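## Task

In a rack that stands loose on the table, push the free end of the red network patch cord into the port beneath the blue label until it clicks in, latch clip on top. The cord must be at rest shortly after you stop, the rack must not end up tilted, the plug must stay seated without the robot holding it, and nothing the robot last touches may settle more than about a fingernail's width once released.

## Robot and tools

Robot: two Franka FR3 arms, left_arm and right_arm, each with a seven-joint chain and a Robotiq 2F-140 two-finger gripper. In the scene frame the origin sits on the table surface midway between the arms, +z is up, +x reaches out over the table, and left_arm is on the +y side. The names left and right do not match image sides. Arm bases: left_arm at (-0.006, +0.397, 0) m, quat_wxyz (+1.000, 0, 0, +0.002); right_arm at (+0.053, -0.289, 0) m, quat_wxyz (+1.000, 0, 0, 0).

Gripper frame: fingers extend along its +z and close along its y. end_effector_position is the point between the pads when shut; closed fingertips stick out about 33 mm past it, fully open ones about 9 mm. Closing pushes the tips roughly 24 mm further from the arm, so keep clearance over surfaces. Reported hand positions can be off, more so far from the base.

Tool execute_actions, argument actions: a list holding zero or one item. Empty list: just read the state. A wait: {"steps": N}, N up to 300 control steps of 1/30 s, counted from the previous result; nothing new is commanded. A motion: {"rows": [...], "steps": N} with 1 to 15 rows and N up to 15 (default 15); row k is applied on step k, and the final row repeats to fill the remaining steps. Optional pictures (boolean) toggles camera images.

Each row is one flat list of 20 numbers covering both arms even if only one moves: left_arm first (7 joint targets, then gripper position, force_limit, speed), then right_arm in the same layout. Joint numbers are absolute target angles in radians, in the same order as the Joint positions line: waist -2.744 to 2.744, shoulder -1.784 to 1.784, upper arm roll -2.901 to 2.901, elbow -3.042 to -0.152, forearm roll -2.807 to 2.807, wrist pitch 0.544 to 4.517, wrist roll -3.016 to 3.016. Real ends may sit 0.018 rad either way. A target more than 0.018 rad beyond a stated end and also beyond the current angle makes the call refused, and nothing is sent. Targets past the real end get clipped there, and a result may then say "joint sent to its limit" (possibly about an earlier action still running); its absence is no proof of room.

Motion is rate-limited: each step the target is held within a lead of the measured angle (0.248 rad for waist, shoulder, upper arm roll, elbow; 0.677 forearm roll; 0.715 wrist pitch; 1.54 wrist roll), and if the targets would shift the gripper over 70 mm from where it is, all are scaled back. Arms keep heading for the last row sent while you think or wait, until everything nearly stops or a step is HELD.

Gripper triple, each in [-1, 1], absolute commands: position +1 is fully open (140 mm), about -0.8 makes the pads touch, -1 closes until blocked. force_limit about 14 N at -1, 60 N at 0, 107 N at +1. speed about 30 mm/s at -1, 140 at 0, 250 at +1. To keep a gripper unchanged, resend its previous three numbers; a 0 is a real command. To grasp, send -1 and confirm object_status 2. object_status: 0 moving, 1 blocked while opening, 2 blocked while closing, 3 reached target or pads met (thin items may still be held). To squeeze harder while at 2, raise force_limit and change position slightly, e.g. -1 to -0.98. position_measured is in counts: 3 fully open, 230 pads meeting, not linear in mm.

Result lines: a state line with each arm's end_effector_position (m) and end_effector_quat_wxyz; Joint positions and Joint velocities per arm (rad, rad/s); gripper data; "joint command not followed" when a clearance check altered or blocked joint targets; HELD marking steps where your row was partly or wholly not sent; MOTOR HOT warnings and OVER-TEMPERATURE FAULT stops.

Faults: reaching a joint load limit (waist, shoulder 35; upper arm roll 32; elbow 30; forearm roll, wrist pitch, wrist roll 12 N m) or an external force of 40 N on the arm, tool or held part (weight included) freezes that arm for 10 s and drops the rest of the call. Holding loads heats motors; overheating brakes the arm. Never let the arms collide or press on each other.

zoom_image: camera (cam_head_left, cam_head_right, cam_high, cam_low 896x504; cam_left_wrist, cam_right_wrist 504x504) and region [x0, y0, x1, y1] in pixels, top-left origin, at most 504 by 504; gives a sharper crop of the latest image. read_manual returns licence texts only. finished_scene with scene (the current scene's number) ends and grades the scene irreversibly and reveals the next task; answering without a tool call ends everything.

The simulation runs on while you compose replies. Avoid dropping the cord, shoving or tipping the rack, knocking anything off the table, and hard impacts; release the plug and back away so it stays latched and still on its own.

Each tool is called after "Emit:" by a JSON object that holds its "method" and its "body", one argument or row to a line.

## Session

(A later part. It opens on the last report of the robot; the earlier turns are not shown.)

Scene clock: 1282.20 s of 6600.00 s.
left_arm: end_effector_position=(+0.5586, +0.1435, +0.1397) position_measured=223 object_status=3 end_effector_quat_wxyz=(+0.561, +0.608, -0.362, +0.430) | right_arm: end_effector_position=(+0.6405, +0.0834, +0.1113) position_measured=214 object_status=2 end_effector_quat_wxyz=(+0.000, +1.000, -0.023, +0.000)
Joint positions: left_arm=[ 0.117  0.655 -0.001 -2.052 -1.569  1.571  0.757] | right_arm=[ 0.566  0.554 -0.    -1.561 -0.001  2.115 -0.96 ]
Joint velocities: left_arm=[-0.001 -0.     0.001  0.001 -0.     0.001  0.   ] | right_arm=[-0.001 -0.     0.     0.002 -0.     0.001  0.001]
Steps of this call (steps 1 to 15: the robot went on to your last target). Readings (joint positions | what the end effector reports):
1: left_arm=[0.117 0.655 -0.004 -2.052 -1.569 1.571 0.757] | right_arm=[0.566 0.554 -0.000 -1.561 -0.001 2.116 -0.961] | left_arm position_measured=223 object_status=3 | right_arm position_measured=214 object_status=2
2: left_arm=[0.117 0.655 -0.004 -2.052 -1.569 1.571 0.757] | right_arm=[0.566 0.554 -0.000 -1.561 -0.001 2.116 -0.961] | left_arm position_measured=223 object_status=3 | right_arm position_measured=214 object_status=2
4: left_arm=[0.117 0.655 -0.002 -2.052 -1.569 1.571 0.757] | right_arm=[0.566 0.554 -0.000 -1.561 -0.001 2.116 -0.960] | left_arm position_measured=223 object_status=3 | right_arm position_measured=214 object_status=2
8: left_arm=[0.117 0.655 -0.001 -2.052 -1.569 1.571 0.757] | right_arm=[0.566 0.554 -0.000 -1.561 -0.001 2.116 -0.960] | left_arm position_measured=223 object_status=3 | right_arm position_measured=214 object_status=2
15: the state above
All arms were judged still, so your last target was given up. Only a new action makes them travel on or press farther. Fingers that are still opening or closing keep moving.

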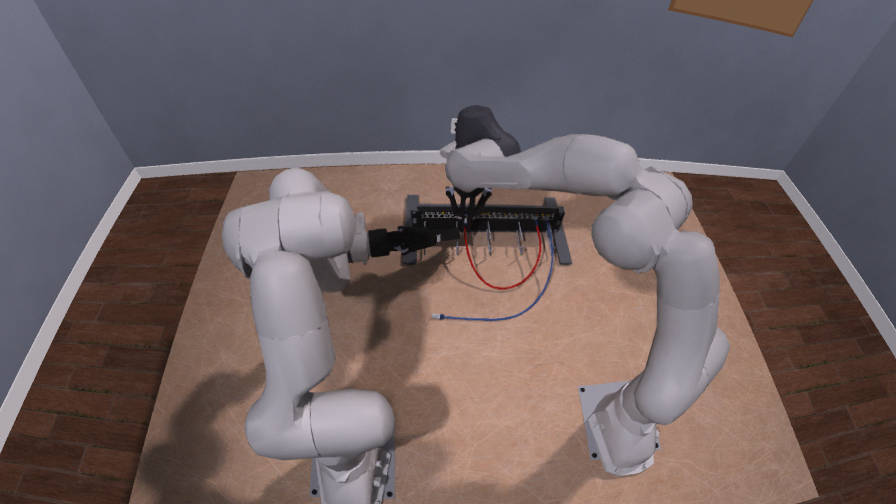

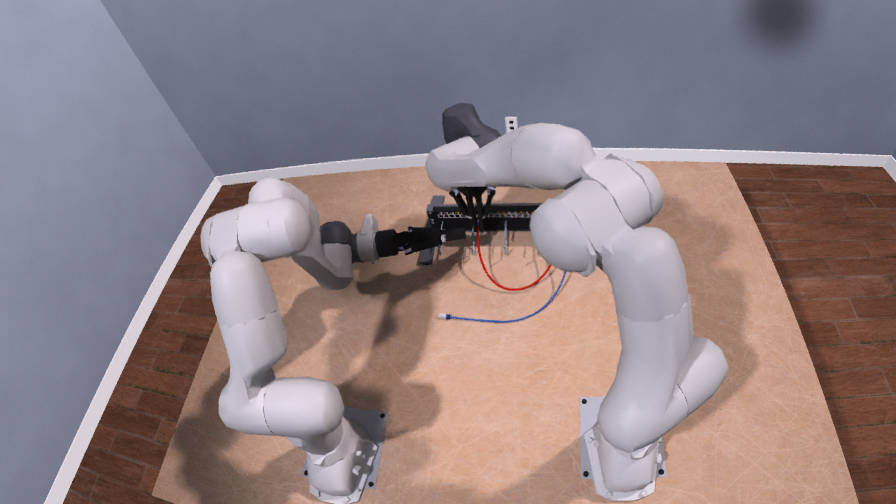

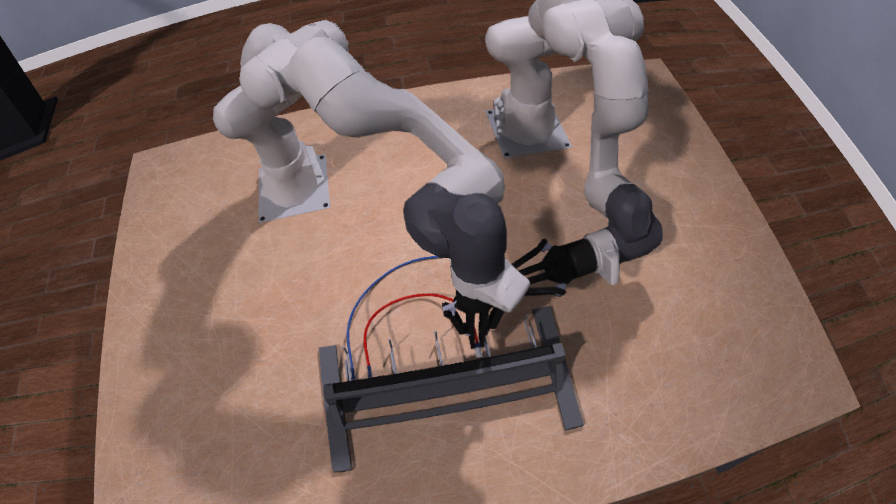

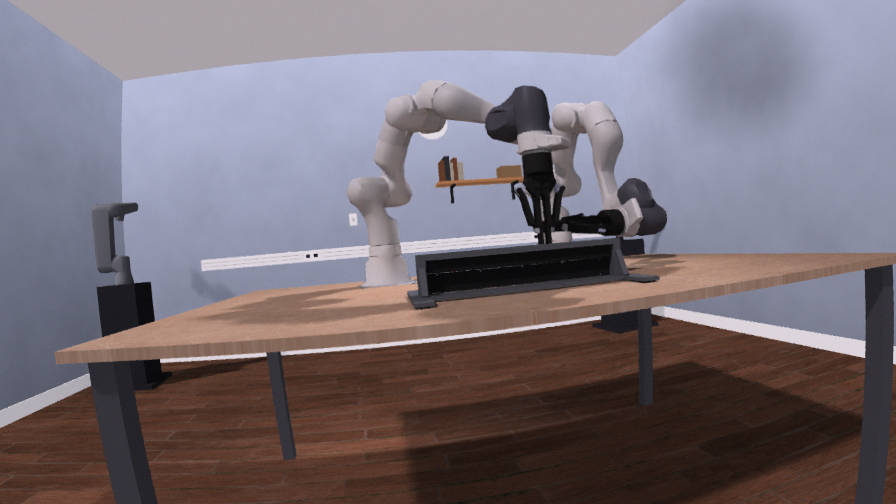

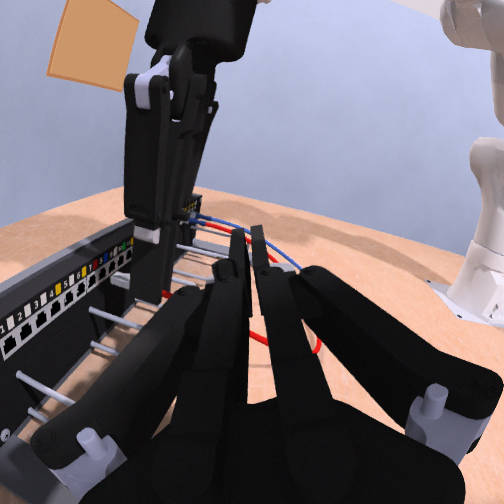

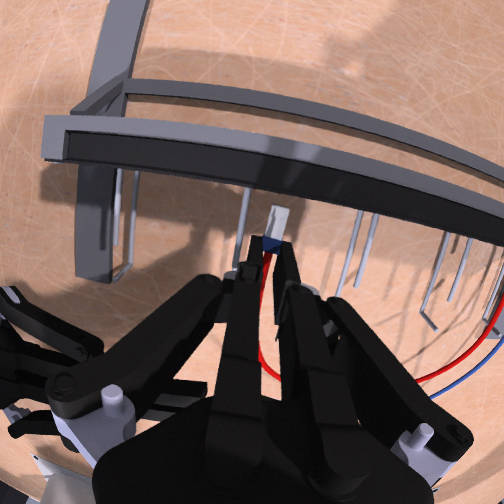

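Emit:
{"method": "execute_actions", "body": {
  "actions": []
}}

Scene clock: 1300.30 s of 6600.00 s.
left_arm: end_effector_position=(+0.5586, +0.1436, +0.1397) position_measured=223 object_status=3 end_effector_quat_wxyz=(+0.561, +0.608, -0.362, +0.430) | right_arm: end_effector_position=(+0.6405, +0.0834, +0.1113) position_measured=214 object_status=2 end_effector_quat_wxyz=(+0.000, +1.000, -0.023, +0.000)
Joint positions: left_arm=[ 0.117  0.655 -0.001 -2.052 -1.569  1.571  0.757] | right_arm=[ 0.566  0.554 -0.    -1.561 -0.001  2.115 -0.959]
Joint velocities: left_arm=[ 0.    -0.002 -0.    -0.001 -0.    -0.     0.   ] | right_arm=[-0.     0.002 -0.     0.001  0.001  0.    -0.   ]
Steps of this call (steps 1 to 90: nothing new was sent; then 15.10 s passed at rest). Readings (joint positions | what the end effector reports):
1: left_arm=[0.117 0.655 -0.001 -2.052 -1.569 1.571 0.757] | right_arm=[0.566 0.554 -0.000 -1.561 -0.001 2.115 -0.960] | left_arm position_measured=223 object_status=3 | right_arm position_measured=214 object_status=2
2: left_arm=[0.117 0.655 -0.001 -2.052 -1.569 1.571 0.757] | right_arm=[0.566 0.554 -0.000 -1.561 -0.001 2.115 -0.960] | left_arm position_measured=223 object_status=3 | right_arm position_measured=214 object_status=2
4: left_arm=[0.117 0.655 -0.001 -2.052 -1.569 1.571 0.757] | right_arm=[0.566 0.554 -0.000 -1.561 -0.001 2.115 -0.960] | left_arm position_measured=223 object_status=3 | right_arm position_measured=214 object_status=2
8: left_arm=[0.117 0.655 -0.001 -2.052 -1.569 1.571 0.757] | right_arm=[0.566 0.554 -0.000 -1.561 -0.001 2.115 -0.960] | left_arm position_measured=223 object_status=3 | right_arm position_measured=214 object_status=2
90: the state above

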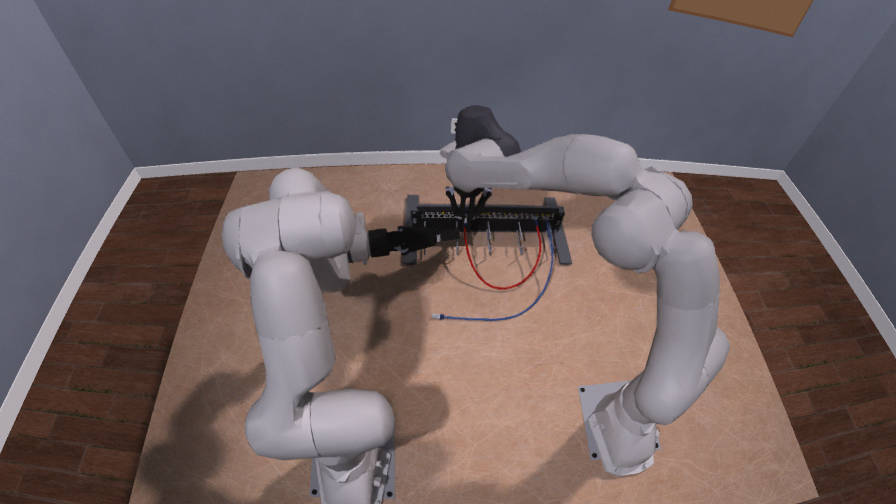

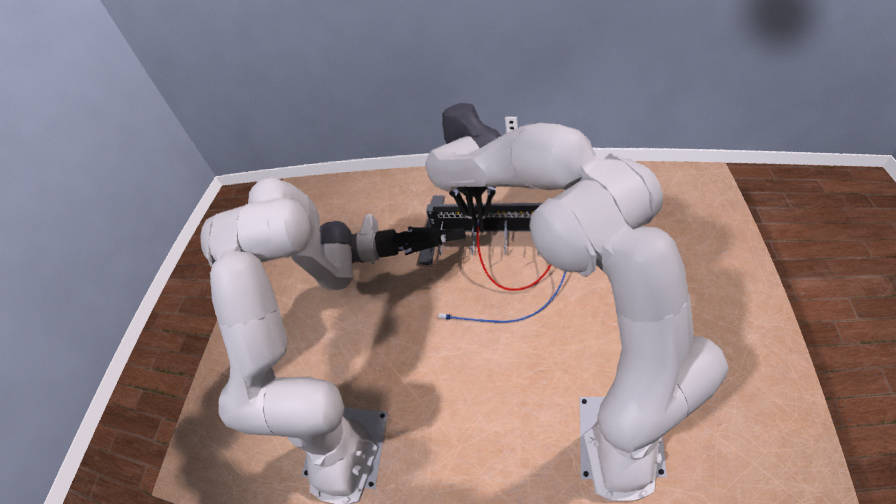

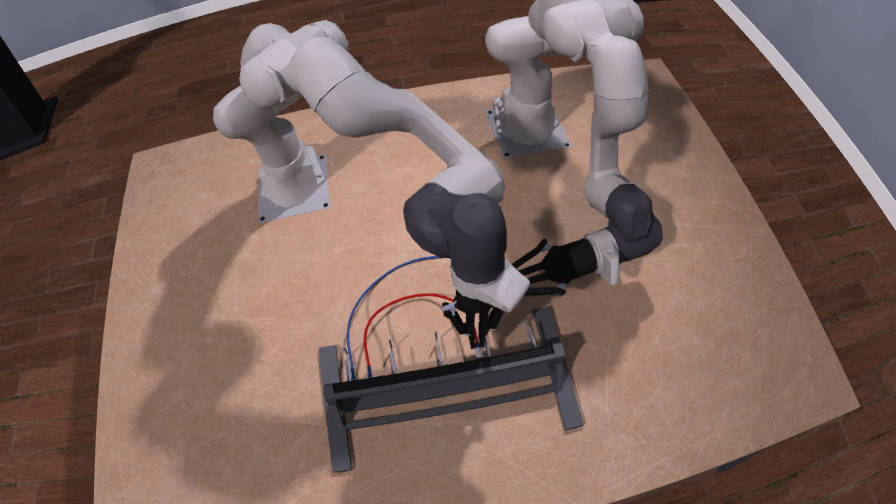

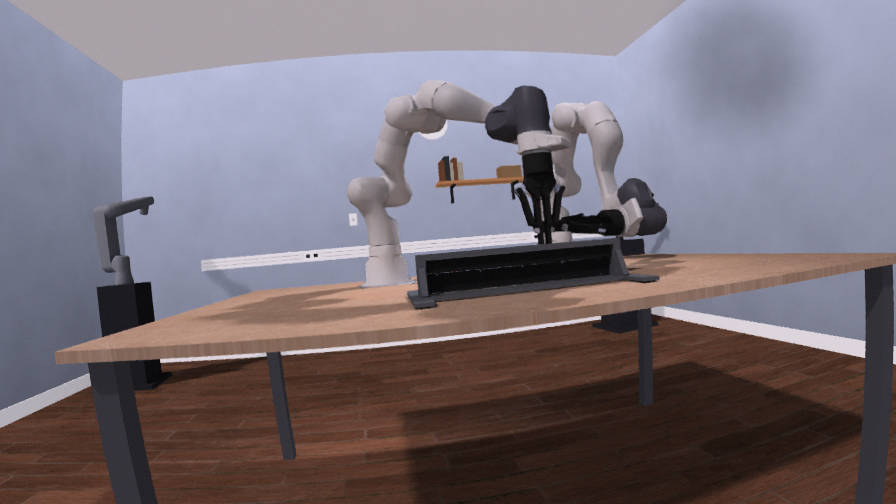

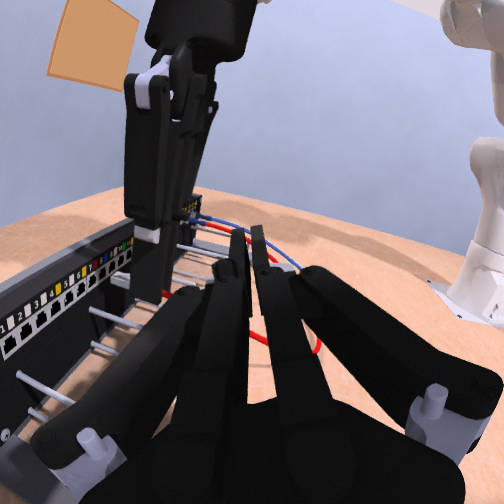

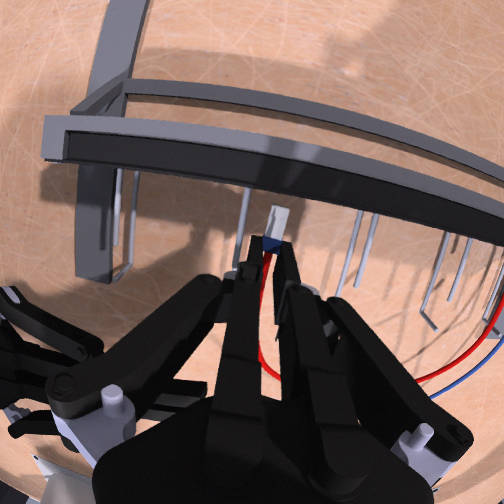

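Emit:
{"method": "zoom_image", "body": {
  "camera": "cam_right_wrist",
  "region": [225, 175, 325, 275]
}}

Emit:
{"method": "zoom_image", "body": {
  "camera": "cam_left_wrist",
  "region": [70, 240, 150, 310]
}}

Region (225, 175, 325, 275) of cam_right_wrist's 504x504 image, scaled by 5.040, with more detail than that image has.

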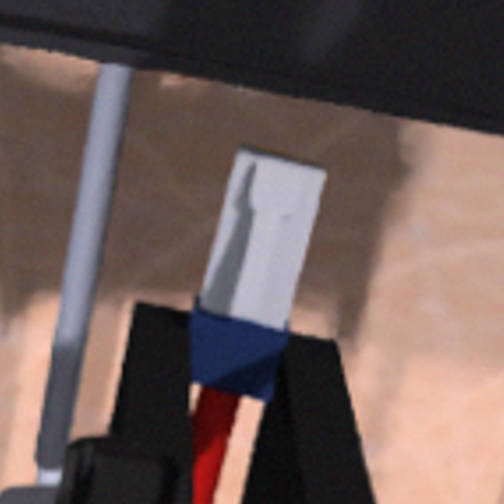

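Region (70, 240, 150, 310) of cam_left_wrist's 504x504 image, scaled by 6.300, with more detail than that image has; it fills the top 441 rows of this view, and the rest is white.

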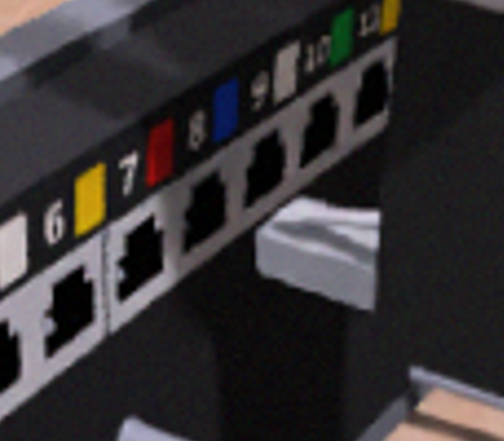

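Emit:
{"method": "execute_actions", "body": {
  "actions": [
    {"rows": [[0.117,0.655,0,-2.052,-1.5708,1.5708,0.75,-0.75,0,0.5, 0.565,0.556,0,-1.559,-0.001,2.113,-0.98,-1,-0.4,-1],[0.117,0.655,0,-2.052,-1.5708,1.5708,0.75,-0.75,0,0.5, 0.565,0.556,0,-1.559,-0.001,2.113,-0.98,-1,-0.4,-1],[0.117,0.655,0,-2.052,-1.5708,1.5708,0.75,-0.75,0,0.5, 0.565,0.556,0,-1.559,-0.001,2.113,-1.0,-1,-0.4,-1],[0.117,0.655,0,-2.052,-1.5708,1.5708,0.75,-0.75,0,0.5, 0.565,0.556,0,-1.559,-0.001,2.113,-1.0,-1,-0.4,-1],[0.117,0.655,0,-2.052,-1.5708,1.5708,0.75,-0.75,0,0.5, 0.565,0.556,0,-1.559,-0.001,2.113,-1.025,-1,-0.4,-1]], "steps": 15}
  ],
  "pictures": false
}}

Emit:
{"method": "execute_actions", "body": {
  "actions": [
    {"steps": 20}
  ]
}}

Emit:
{"method": "zoom_image", "body": {
  "camera": "cam_right_wrist",
  "region": [225, 175, 325, 275]
}}

Scene clock: 1313.47 s of 6600.00 s.
left_arm: end_effector_position=(+0.5586, +0.1437, +0.1397) position_measured=223 object_status=3 end_effector_quat_wxyz=(+0.561, +0.608, -0.362, +0.430) | right_arm: end_effector_position=(+0.6405, +0.0834, +0.1113) position_measured=214 object_status=2 end_effector_quat_wxyz=(+0.000, +1.000, -0.000, +0.000)
Joint positions: left_arm=[ 0.117  0.655 -0.001 -2.052 -1.569  1.571  0.757] | right_arm=[ 0.566  0.554 -0.    -1.561 -0.001  2.115 -1.005]
Joint velocities: left_arm=[ 0.002  0.001 -0.    -0.001  0.001 -0.     0.002] | right_arm=[ 0.001  0.001  0.    -0.001 -0.     0.001 -0.051]
Steps of this call (steps 1 to 90: nothing new was sent; then 9.67 s passed at rest; steps 91 to 105: all 15 steps of this action). Readings (joint positions | what the end effector reports):
91: left_arm=[0.117 0.655 -0.001 -2.052 -1.569 1.571 0.757] | right_arm=[0.566 0.554 -0.000 -1.561 -0.001 2.115 -0.961] | left_arm position_measured=223 object_status=3 | right_arm position_measured=214 object_status=2
92: left_arm=[0.117 0.655 -0.001 -2.052 -1.569 1.571 0.757] | right_arm=[0.566 0.554 -0.000 -1.561 -0.001 2.115 -0.962] | left_arm position_measured=223 object_status=3 | right_arm position_measured=214 object_status=2
94: left_arm=[0.117 0.655 -0.001 -2.052 -1.569 1.571 0.757] | right_arm=[0.566 0.554 -0.000 -1.561 -0.001 2.115 -0.969] | left_arm position_measured=223 object_status=3 | right_arm position_measured=214 object_status=2
98: left_arm=[0.117 0.655 -0.001 -2.052 -1.569 1.571 0.757] | right_arm=[0.566 0.554 -0.000 -1.561 -0.001 2.115 -0.987] | left_arm position_measured=223 object_status=3 | right_arm position_measured=214 object_status=2
105: the state above

Scene clock: 1314.13 s of 6600.00 s.
left_arm: end_effector_position=(+0.5586, +0.1437, +0.1397) position_measured=223 object_status=3 end_effector_quat_wxyz=(+0.561, +0.608, -0.362, +0.430) | right_arm: end_effector_position=(+0.6405, +0.0834, +0.1113) position_measured=214 object_status=2 end_effector_quat_wxyz=(+0.000, +1.000, +0.007, +0.000)
Joint positions: left_arm=[ 0.117  0.655 -0.001 -2.052 -1.569  1.571  0.757] | right_arm=[ 0.566  0.554 -0.    -1.561 -0.001  2.115 -1.019]
Joint velocities: left_arm=[-0.     0.    -0.001 -0.001 -0.001  0.     0.002] | right_arm=[-0.    -0.001 -0.001 -0.001  0.     0.    -0.006]
Steps of this call (steps 1 to 20: the robot went on to your last target). Readings (joint positions | what the end effector reports):
1: left_arm=[0.117 0.655 -0.001 -2.052 -1.569 1.571 0.757] | right_arm=[0.566 0.554 -0.000 -1.561 -0.001 2.115 -1.007] | left_arm position_measured=223 object_status=3 | right_arm position_measured=214 object_status=2
2: left_arm=[0.117 0.655 -0.001 -2.052 -1.569 1.571 0.757] | right_arm=[0.566 0.554 -0.000 -1.561 -0.001 2.115 -1.008] | left_arm position_measured=223 object_status=3 | right_arm position_measured=214 object_status=2
4: left_arm=[0.117 0.655 -0.001 -2.052 -1.569 1.571 0.757] | right_arm=[0.566 0.554 -0.000 -1.561 -0.001 2.115 -1.011] | left_arm position_measured=223 object_status=3 | right_arm position_measured=214 object_status=2
8: left_arm=[0.117 0.655 -0.001 -2.052 -1.569 1.571 0.757] | right_arm=[0.566 0.554 -0.000 -1.561 -0.001 2.115 -1.014] | left_arm position_measured=223 object_status=3 | right_arm position_measured=214 object_status=2
20: the state above

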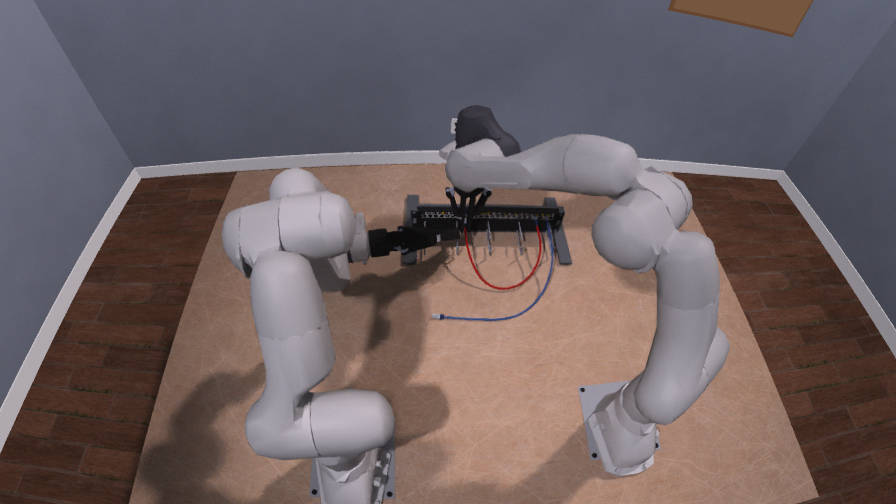

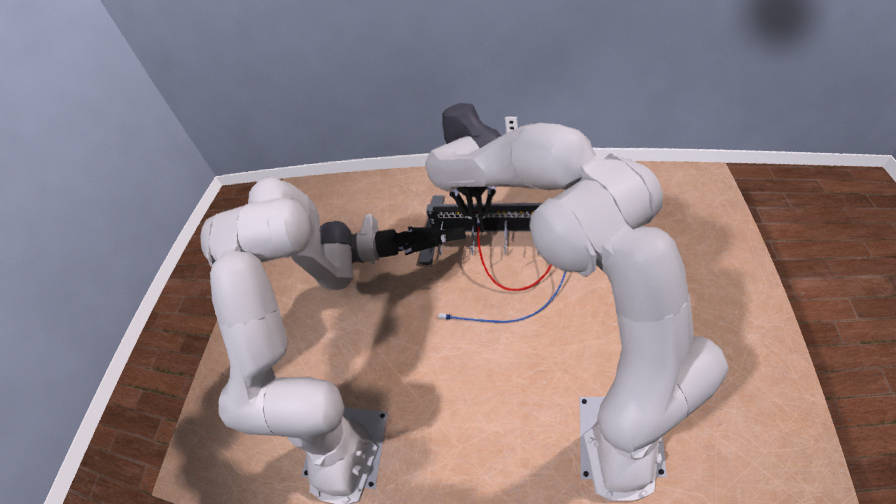

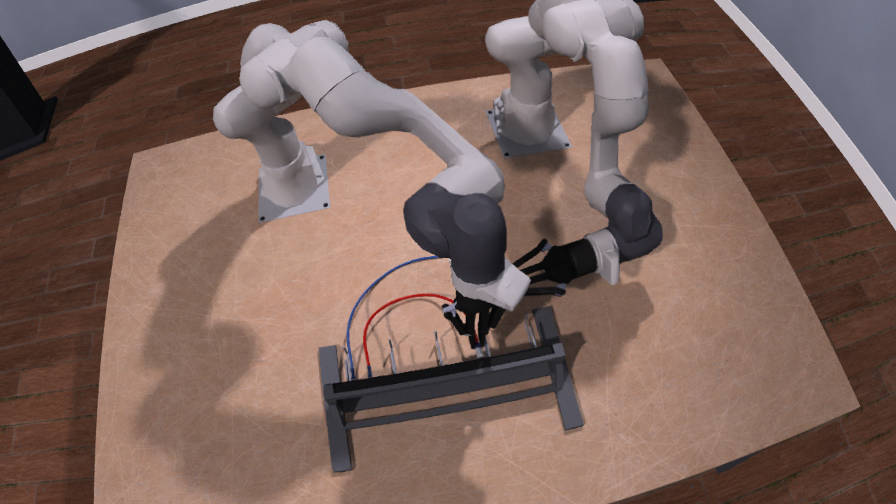

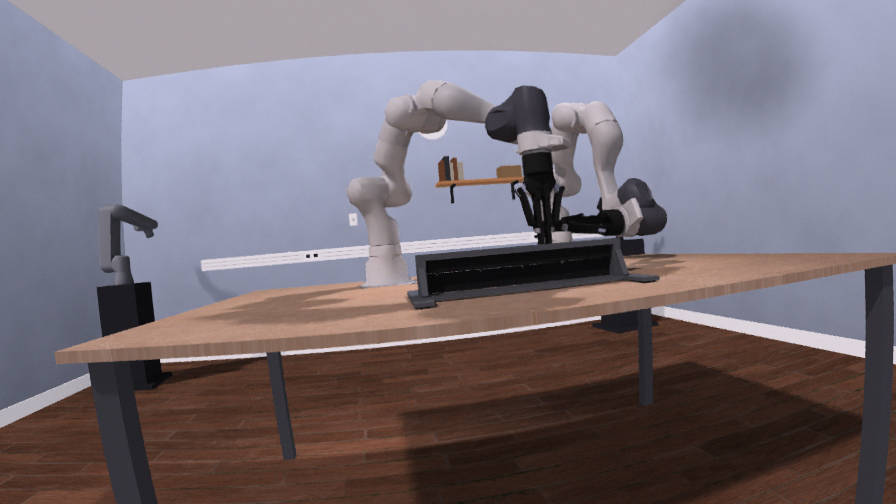

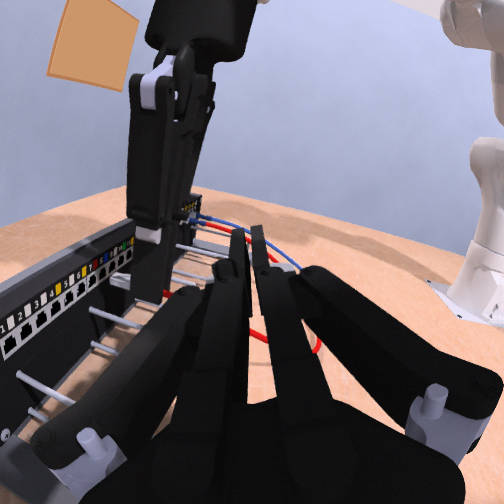

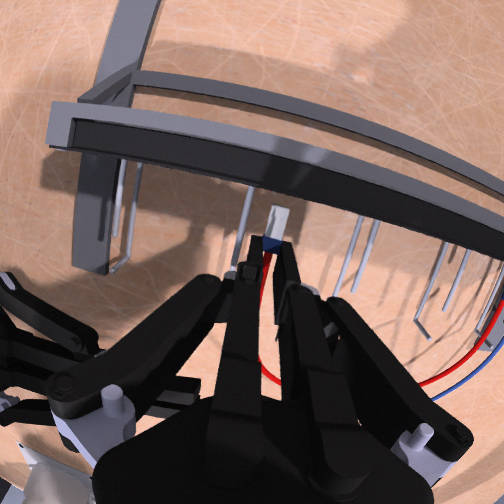

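Region (225, 175, 325, 275) of cam_right_wrist's 504x504 image, scaled by 5.040, with more detail than that image has.

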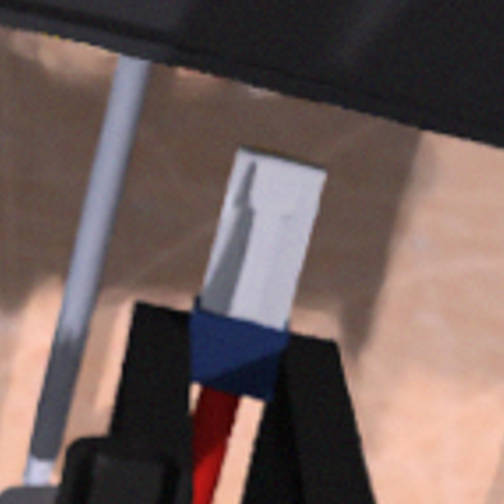

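Emit:
{"method": "execute_actions", "body": {
  "actions": [
    {"rows": [[0.117,0.655,0,-2.052,-1.5708,1.5708,0.75,-0.75,0,0.5, 0.563,0.560,0,-1.550,-0.001,2.110,-1.027,-1,-0.4,-1],[0.117,0.655,0,-2.052,-1.5708,1.5708,0.75,-0.75,0,0.5, 0.563,0.560,0,-1.550,-0.001,2.110,-1.027,-1,-0.4,-1],[0.117,0.655,0,-2.052,-1.5708,1.5708,0.75,-0.75,0,0.5, 0.563,0.560,0,-1.550,-0.001,2.110,-1.027,-1,-0.4,-1],[0.117,0.655,0,-2.052,-1.5708,1.5708,0.75,-0.75,0,0.5, 0.561,0.566,0,-1.540,-0.001,2.106,-1.029,-1,-0.4,-1],[0.117,0.655,0,-2.052,-1.5708,1.5708,0.75,-0.75,0,0.5, 0.561,0.566,0,-1.540,-0.001,2.106,-1.029,-1,-0.4,-1],[0.117,0.655,0,-2.052,-1.5708,1.5708,0.75,-0.75,0,0.5, 0.561,0.566,0,-1.540,-0.001,2.106,-1.029,-1,-0.4,-1],[0.117,0.655,0,-2.052,-1.5708,1.5708,0.75,-0.75,0,0.5, 0.559,0.573,0,-1.529,-0.001,2.101,-1.031,-1,-0.4,-1],[0.117,0.655,0,-2.052,-1.5708,1.5708,0.75,-0.75,0,0.5, 0.559,0.573,0,-1.529,-0.001,2.101,-1.031,-1,-0.4,-1],[0.117,0.655,0,-2.052,-1.5708,1.5708,0.75,-0.75,0,0.5, 0.559,0.573,0,-1.529,-0.001,2.101,-1.031,-1,-0.4,-1],[0.117,0.655,0,-2.052,-1.5708,1.5708,0.75,-0.75,0,0.5, 0.557,0.580,0,-1.519,-0.001,2.097,-1.032,-1,-0.4,-1]], "steps": 15}
  ],
  "pictures": false
}}

Emit:
{"method": "execute_actions", "body": {
  "actions": [
    {"steps": 30}
  ]
}}

Emit:
{"method": "zoom_image", "body": {
  "camera": "cam_left_wrist",
  "region": [75, 250, 130, 296]
}}

Scene clock: 1329.73 s of 6600.00 s.
left_arm: end_effector_position=(+0.5586, +0.1437, +0.1396) position_measured=223 object_status=3 end_effector_quat_wxyz=(+0.561, +0.608, -0.362, +0.430) | right_arm: end_effector_position=(+0.6498, +0.0831, +0.1116) position_measured=214 object_status=2 end_effector_quat_wxyz=(-0.000, +1.000, +0.006, +0.001)
Joint positions: left_arm=[ 0.117  0.655 -0.001 -2.052 -1.569  1.571  0.757] | right_arm=[ 0.558  0.578 -0.    -1.523 -0.001  2.102 -1.026]
Joint velocities: left_arm=[-0.     0.001  0.    -0.    -0.     0.    -0.   ] | right_arm=[-0.003  0.015  0.001  0.015  0.    -0.017 -0.007]
Steps of this call (steps 1 to 15: the robot went on to your last target; steps 16 to 90: nothing new was sent; then 12.10 s passed at rest; steps 91 to 105: all 15 steps of this action). Readings (joint positions | what the end effector reports):
91: left_arm=[0.117 0.655 -0.001 -2.052 -1.569 1.571 0.757] | right_arm=[0.566 0.555 -0.000 -1.559 -0.001 2.115 -1.021] | left_arm position_measured=223 object_status=3 | right_arm position_measured=214 object_status=2
92: left_arm=[0.117 0.655 -0.001 -2.052 -1.569 1.571 0.757] | right_arm=[0.565 0.556 -0.000 -1.557 -0.001 2.114 -1.021] | left_arm position_measured=223 object_status=3 | right_arm position_measured=214 object_status=2
94: left_arm=[0.117 0.655 -0.001 -2.052 -1.569 1.571 0.757] | right_arm=[0.565 0.559 -0.000 -1.551 -0.001 2.113 -1.022] | left_arm position_measured=223 object_status=3 | right_arm position_measured=214 object_status=2
98: left_arm=[0.117 0.655 -0.001 -2.052 -1.569 1.571 0.757] | right_arm=[0.562 0.566 -0.000 -1.538 -0.001 2.109 -1.023] | left_arm position_measured=223 object_status=3 | right_arm position_measured=214 object_status=2
105: the state above

Scene clock: 1330.73 s of 6600.00 s.
left_arm: end_effector_position=(+0.5586, +0.1437, +0.1396) position_measured=223 object_status=3 end_effector_quat_wxyz=(+0.561, +0.608, -0.362, +0.430) | right_arm: end_effector_position=(+0.6495, +0.0829, +0.1115) position_measured=214 object_status=2 end_effector_quat_wxyz=(+0.000, +1.000, +0.007, +0.000)
Joint positions: left_arm=[ 0.117  0.655 -0.001 -2.052 -1.569  1.571  0.757] | right_arm=[ 0.558  0.578 -0.    -1.521 -0.001  2.099 -1.028]
Joint velocities: left_arm=[ 0.     0.    -0.     0.001  0.     0.     0.001] | right_arm=[-0.001  0.    -0.     0.001  0.    -0.001 -0.001]
Steps of this call (steps 1 to 15: the robot went on to your last target; steps 16 to 30: nothing new was sent). Readings (joint positions | what the end effector reports):
1: left_arm=[0.117 0.655 -0.001 -2.052 -1.569 1.571 0.757] | right_arm=[0.558 0.578 -0.000 -1.522 -0.001 2.102 -1.026] | left_arm position_measured=223 object_status=3 | right_arm position_measured=214 object_status=2
2: left_arm=[0.117 0.655 -0.001 -2.052 -1.569 1.571 0.757] | right_arm=[0.558 0.578 -0.000 -1.522 -0.001 2.101 -1.026] | left_arm position_measured=223 object_status=3 | right_arm position_measured=214 object_status=2
4: left_arm=[0.117 0.655 -0.001 -2.052 -1.569 1.571 0.757] | right_arm=[0.558 0.578 -0.000 -1.522 -0.001 2.101 -1.026] | left_arm position_measured=223 object_status=3 | right_arm position_measured=214 object_status=2
8: left_arm=[0.117 0.655 -0.001 -2.052 -1.569 1.571 0.757] | right_arm=[0.558 0.578 -0.000 -1.521 -0.001 2.100 -1.027] | left_arm position_measured=223 object_status=3 | right_arm position_measured=214 object_status=2
30: the state above
All arms were judged still, so your last target was given up. Only a new action makes them travel on or press farther. Fingers that are still opening or closing keep moving.

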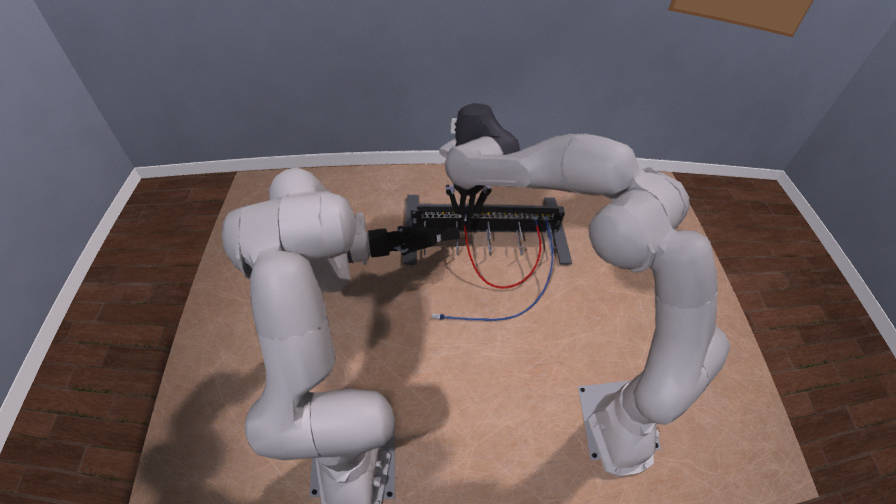

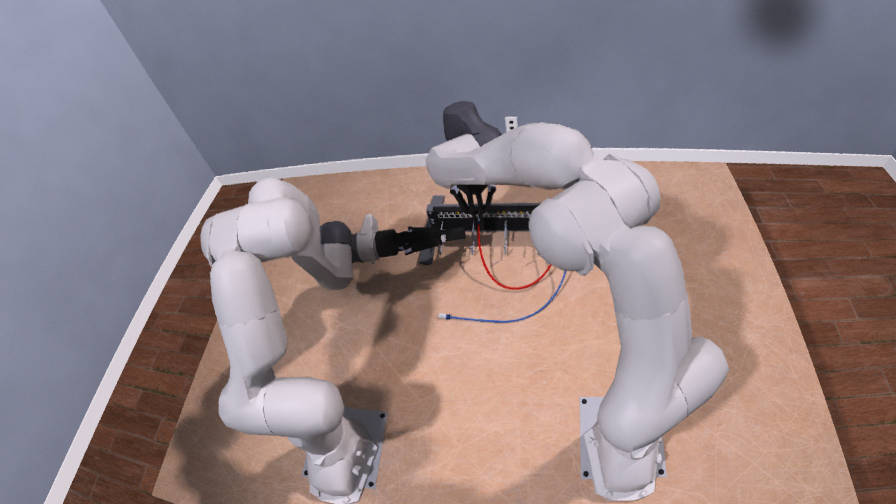

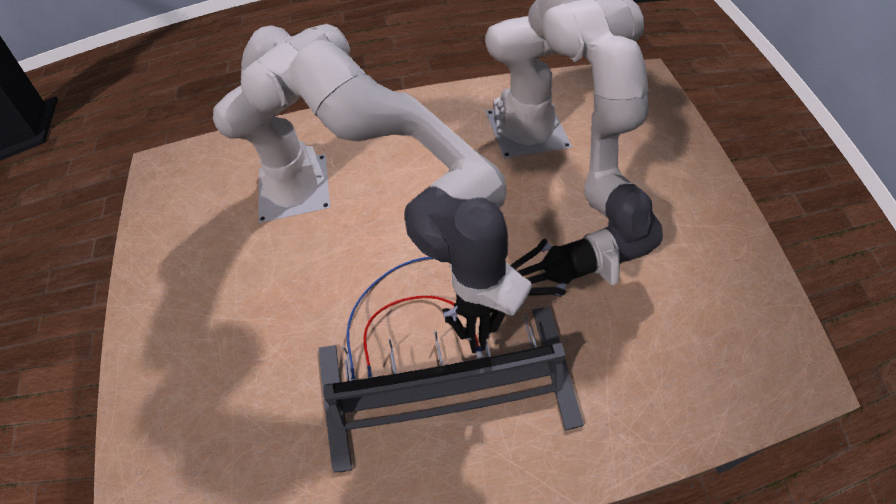

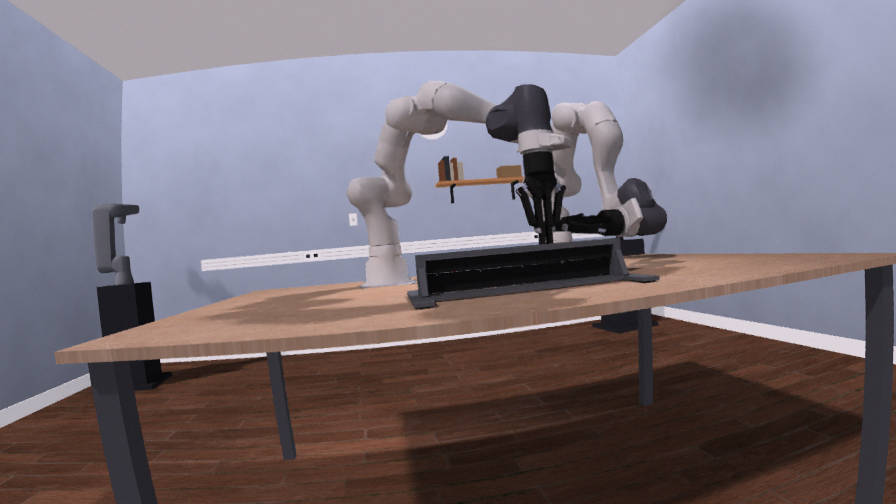

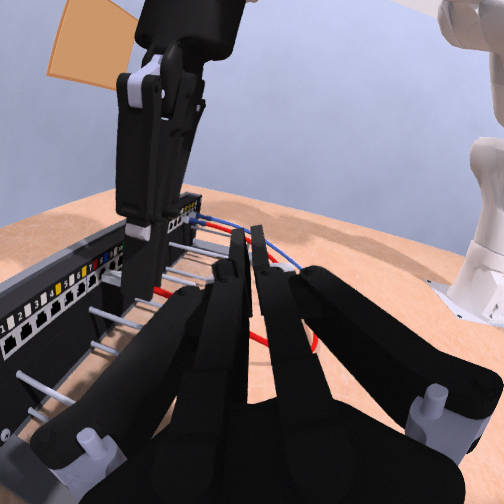

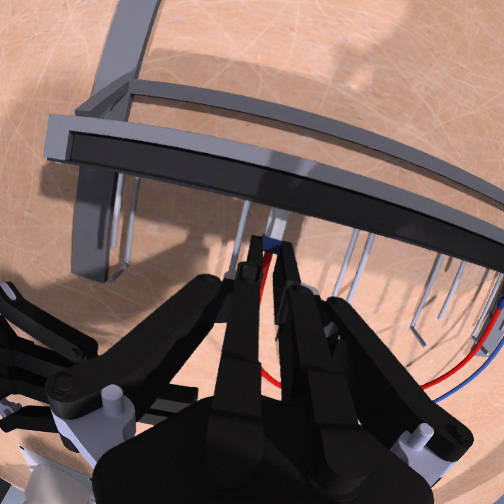

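Region (75, 250, 130, 296) of cam_left_wrist's 504x504 image, scaled by 9.164, with more detail than that image has; it fills the top 422 rows of this view, and the rest is white.

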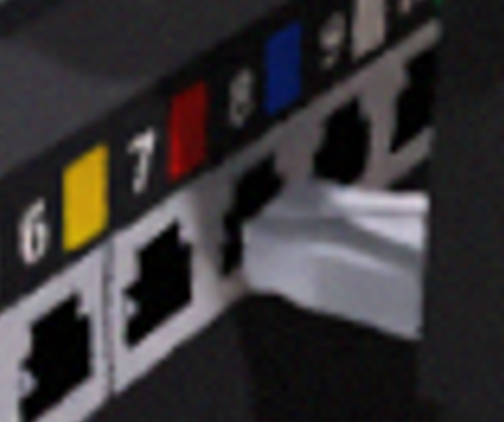

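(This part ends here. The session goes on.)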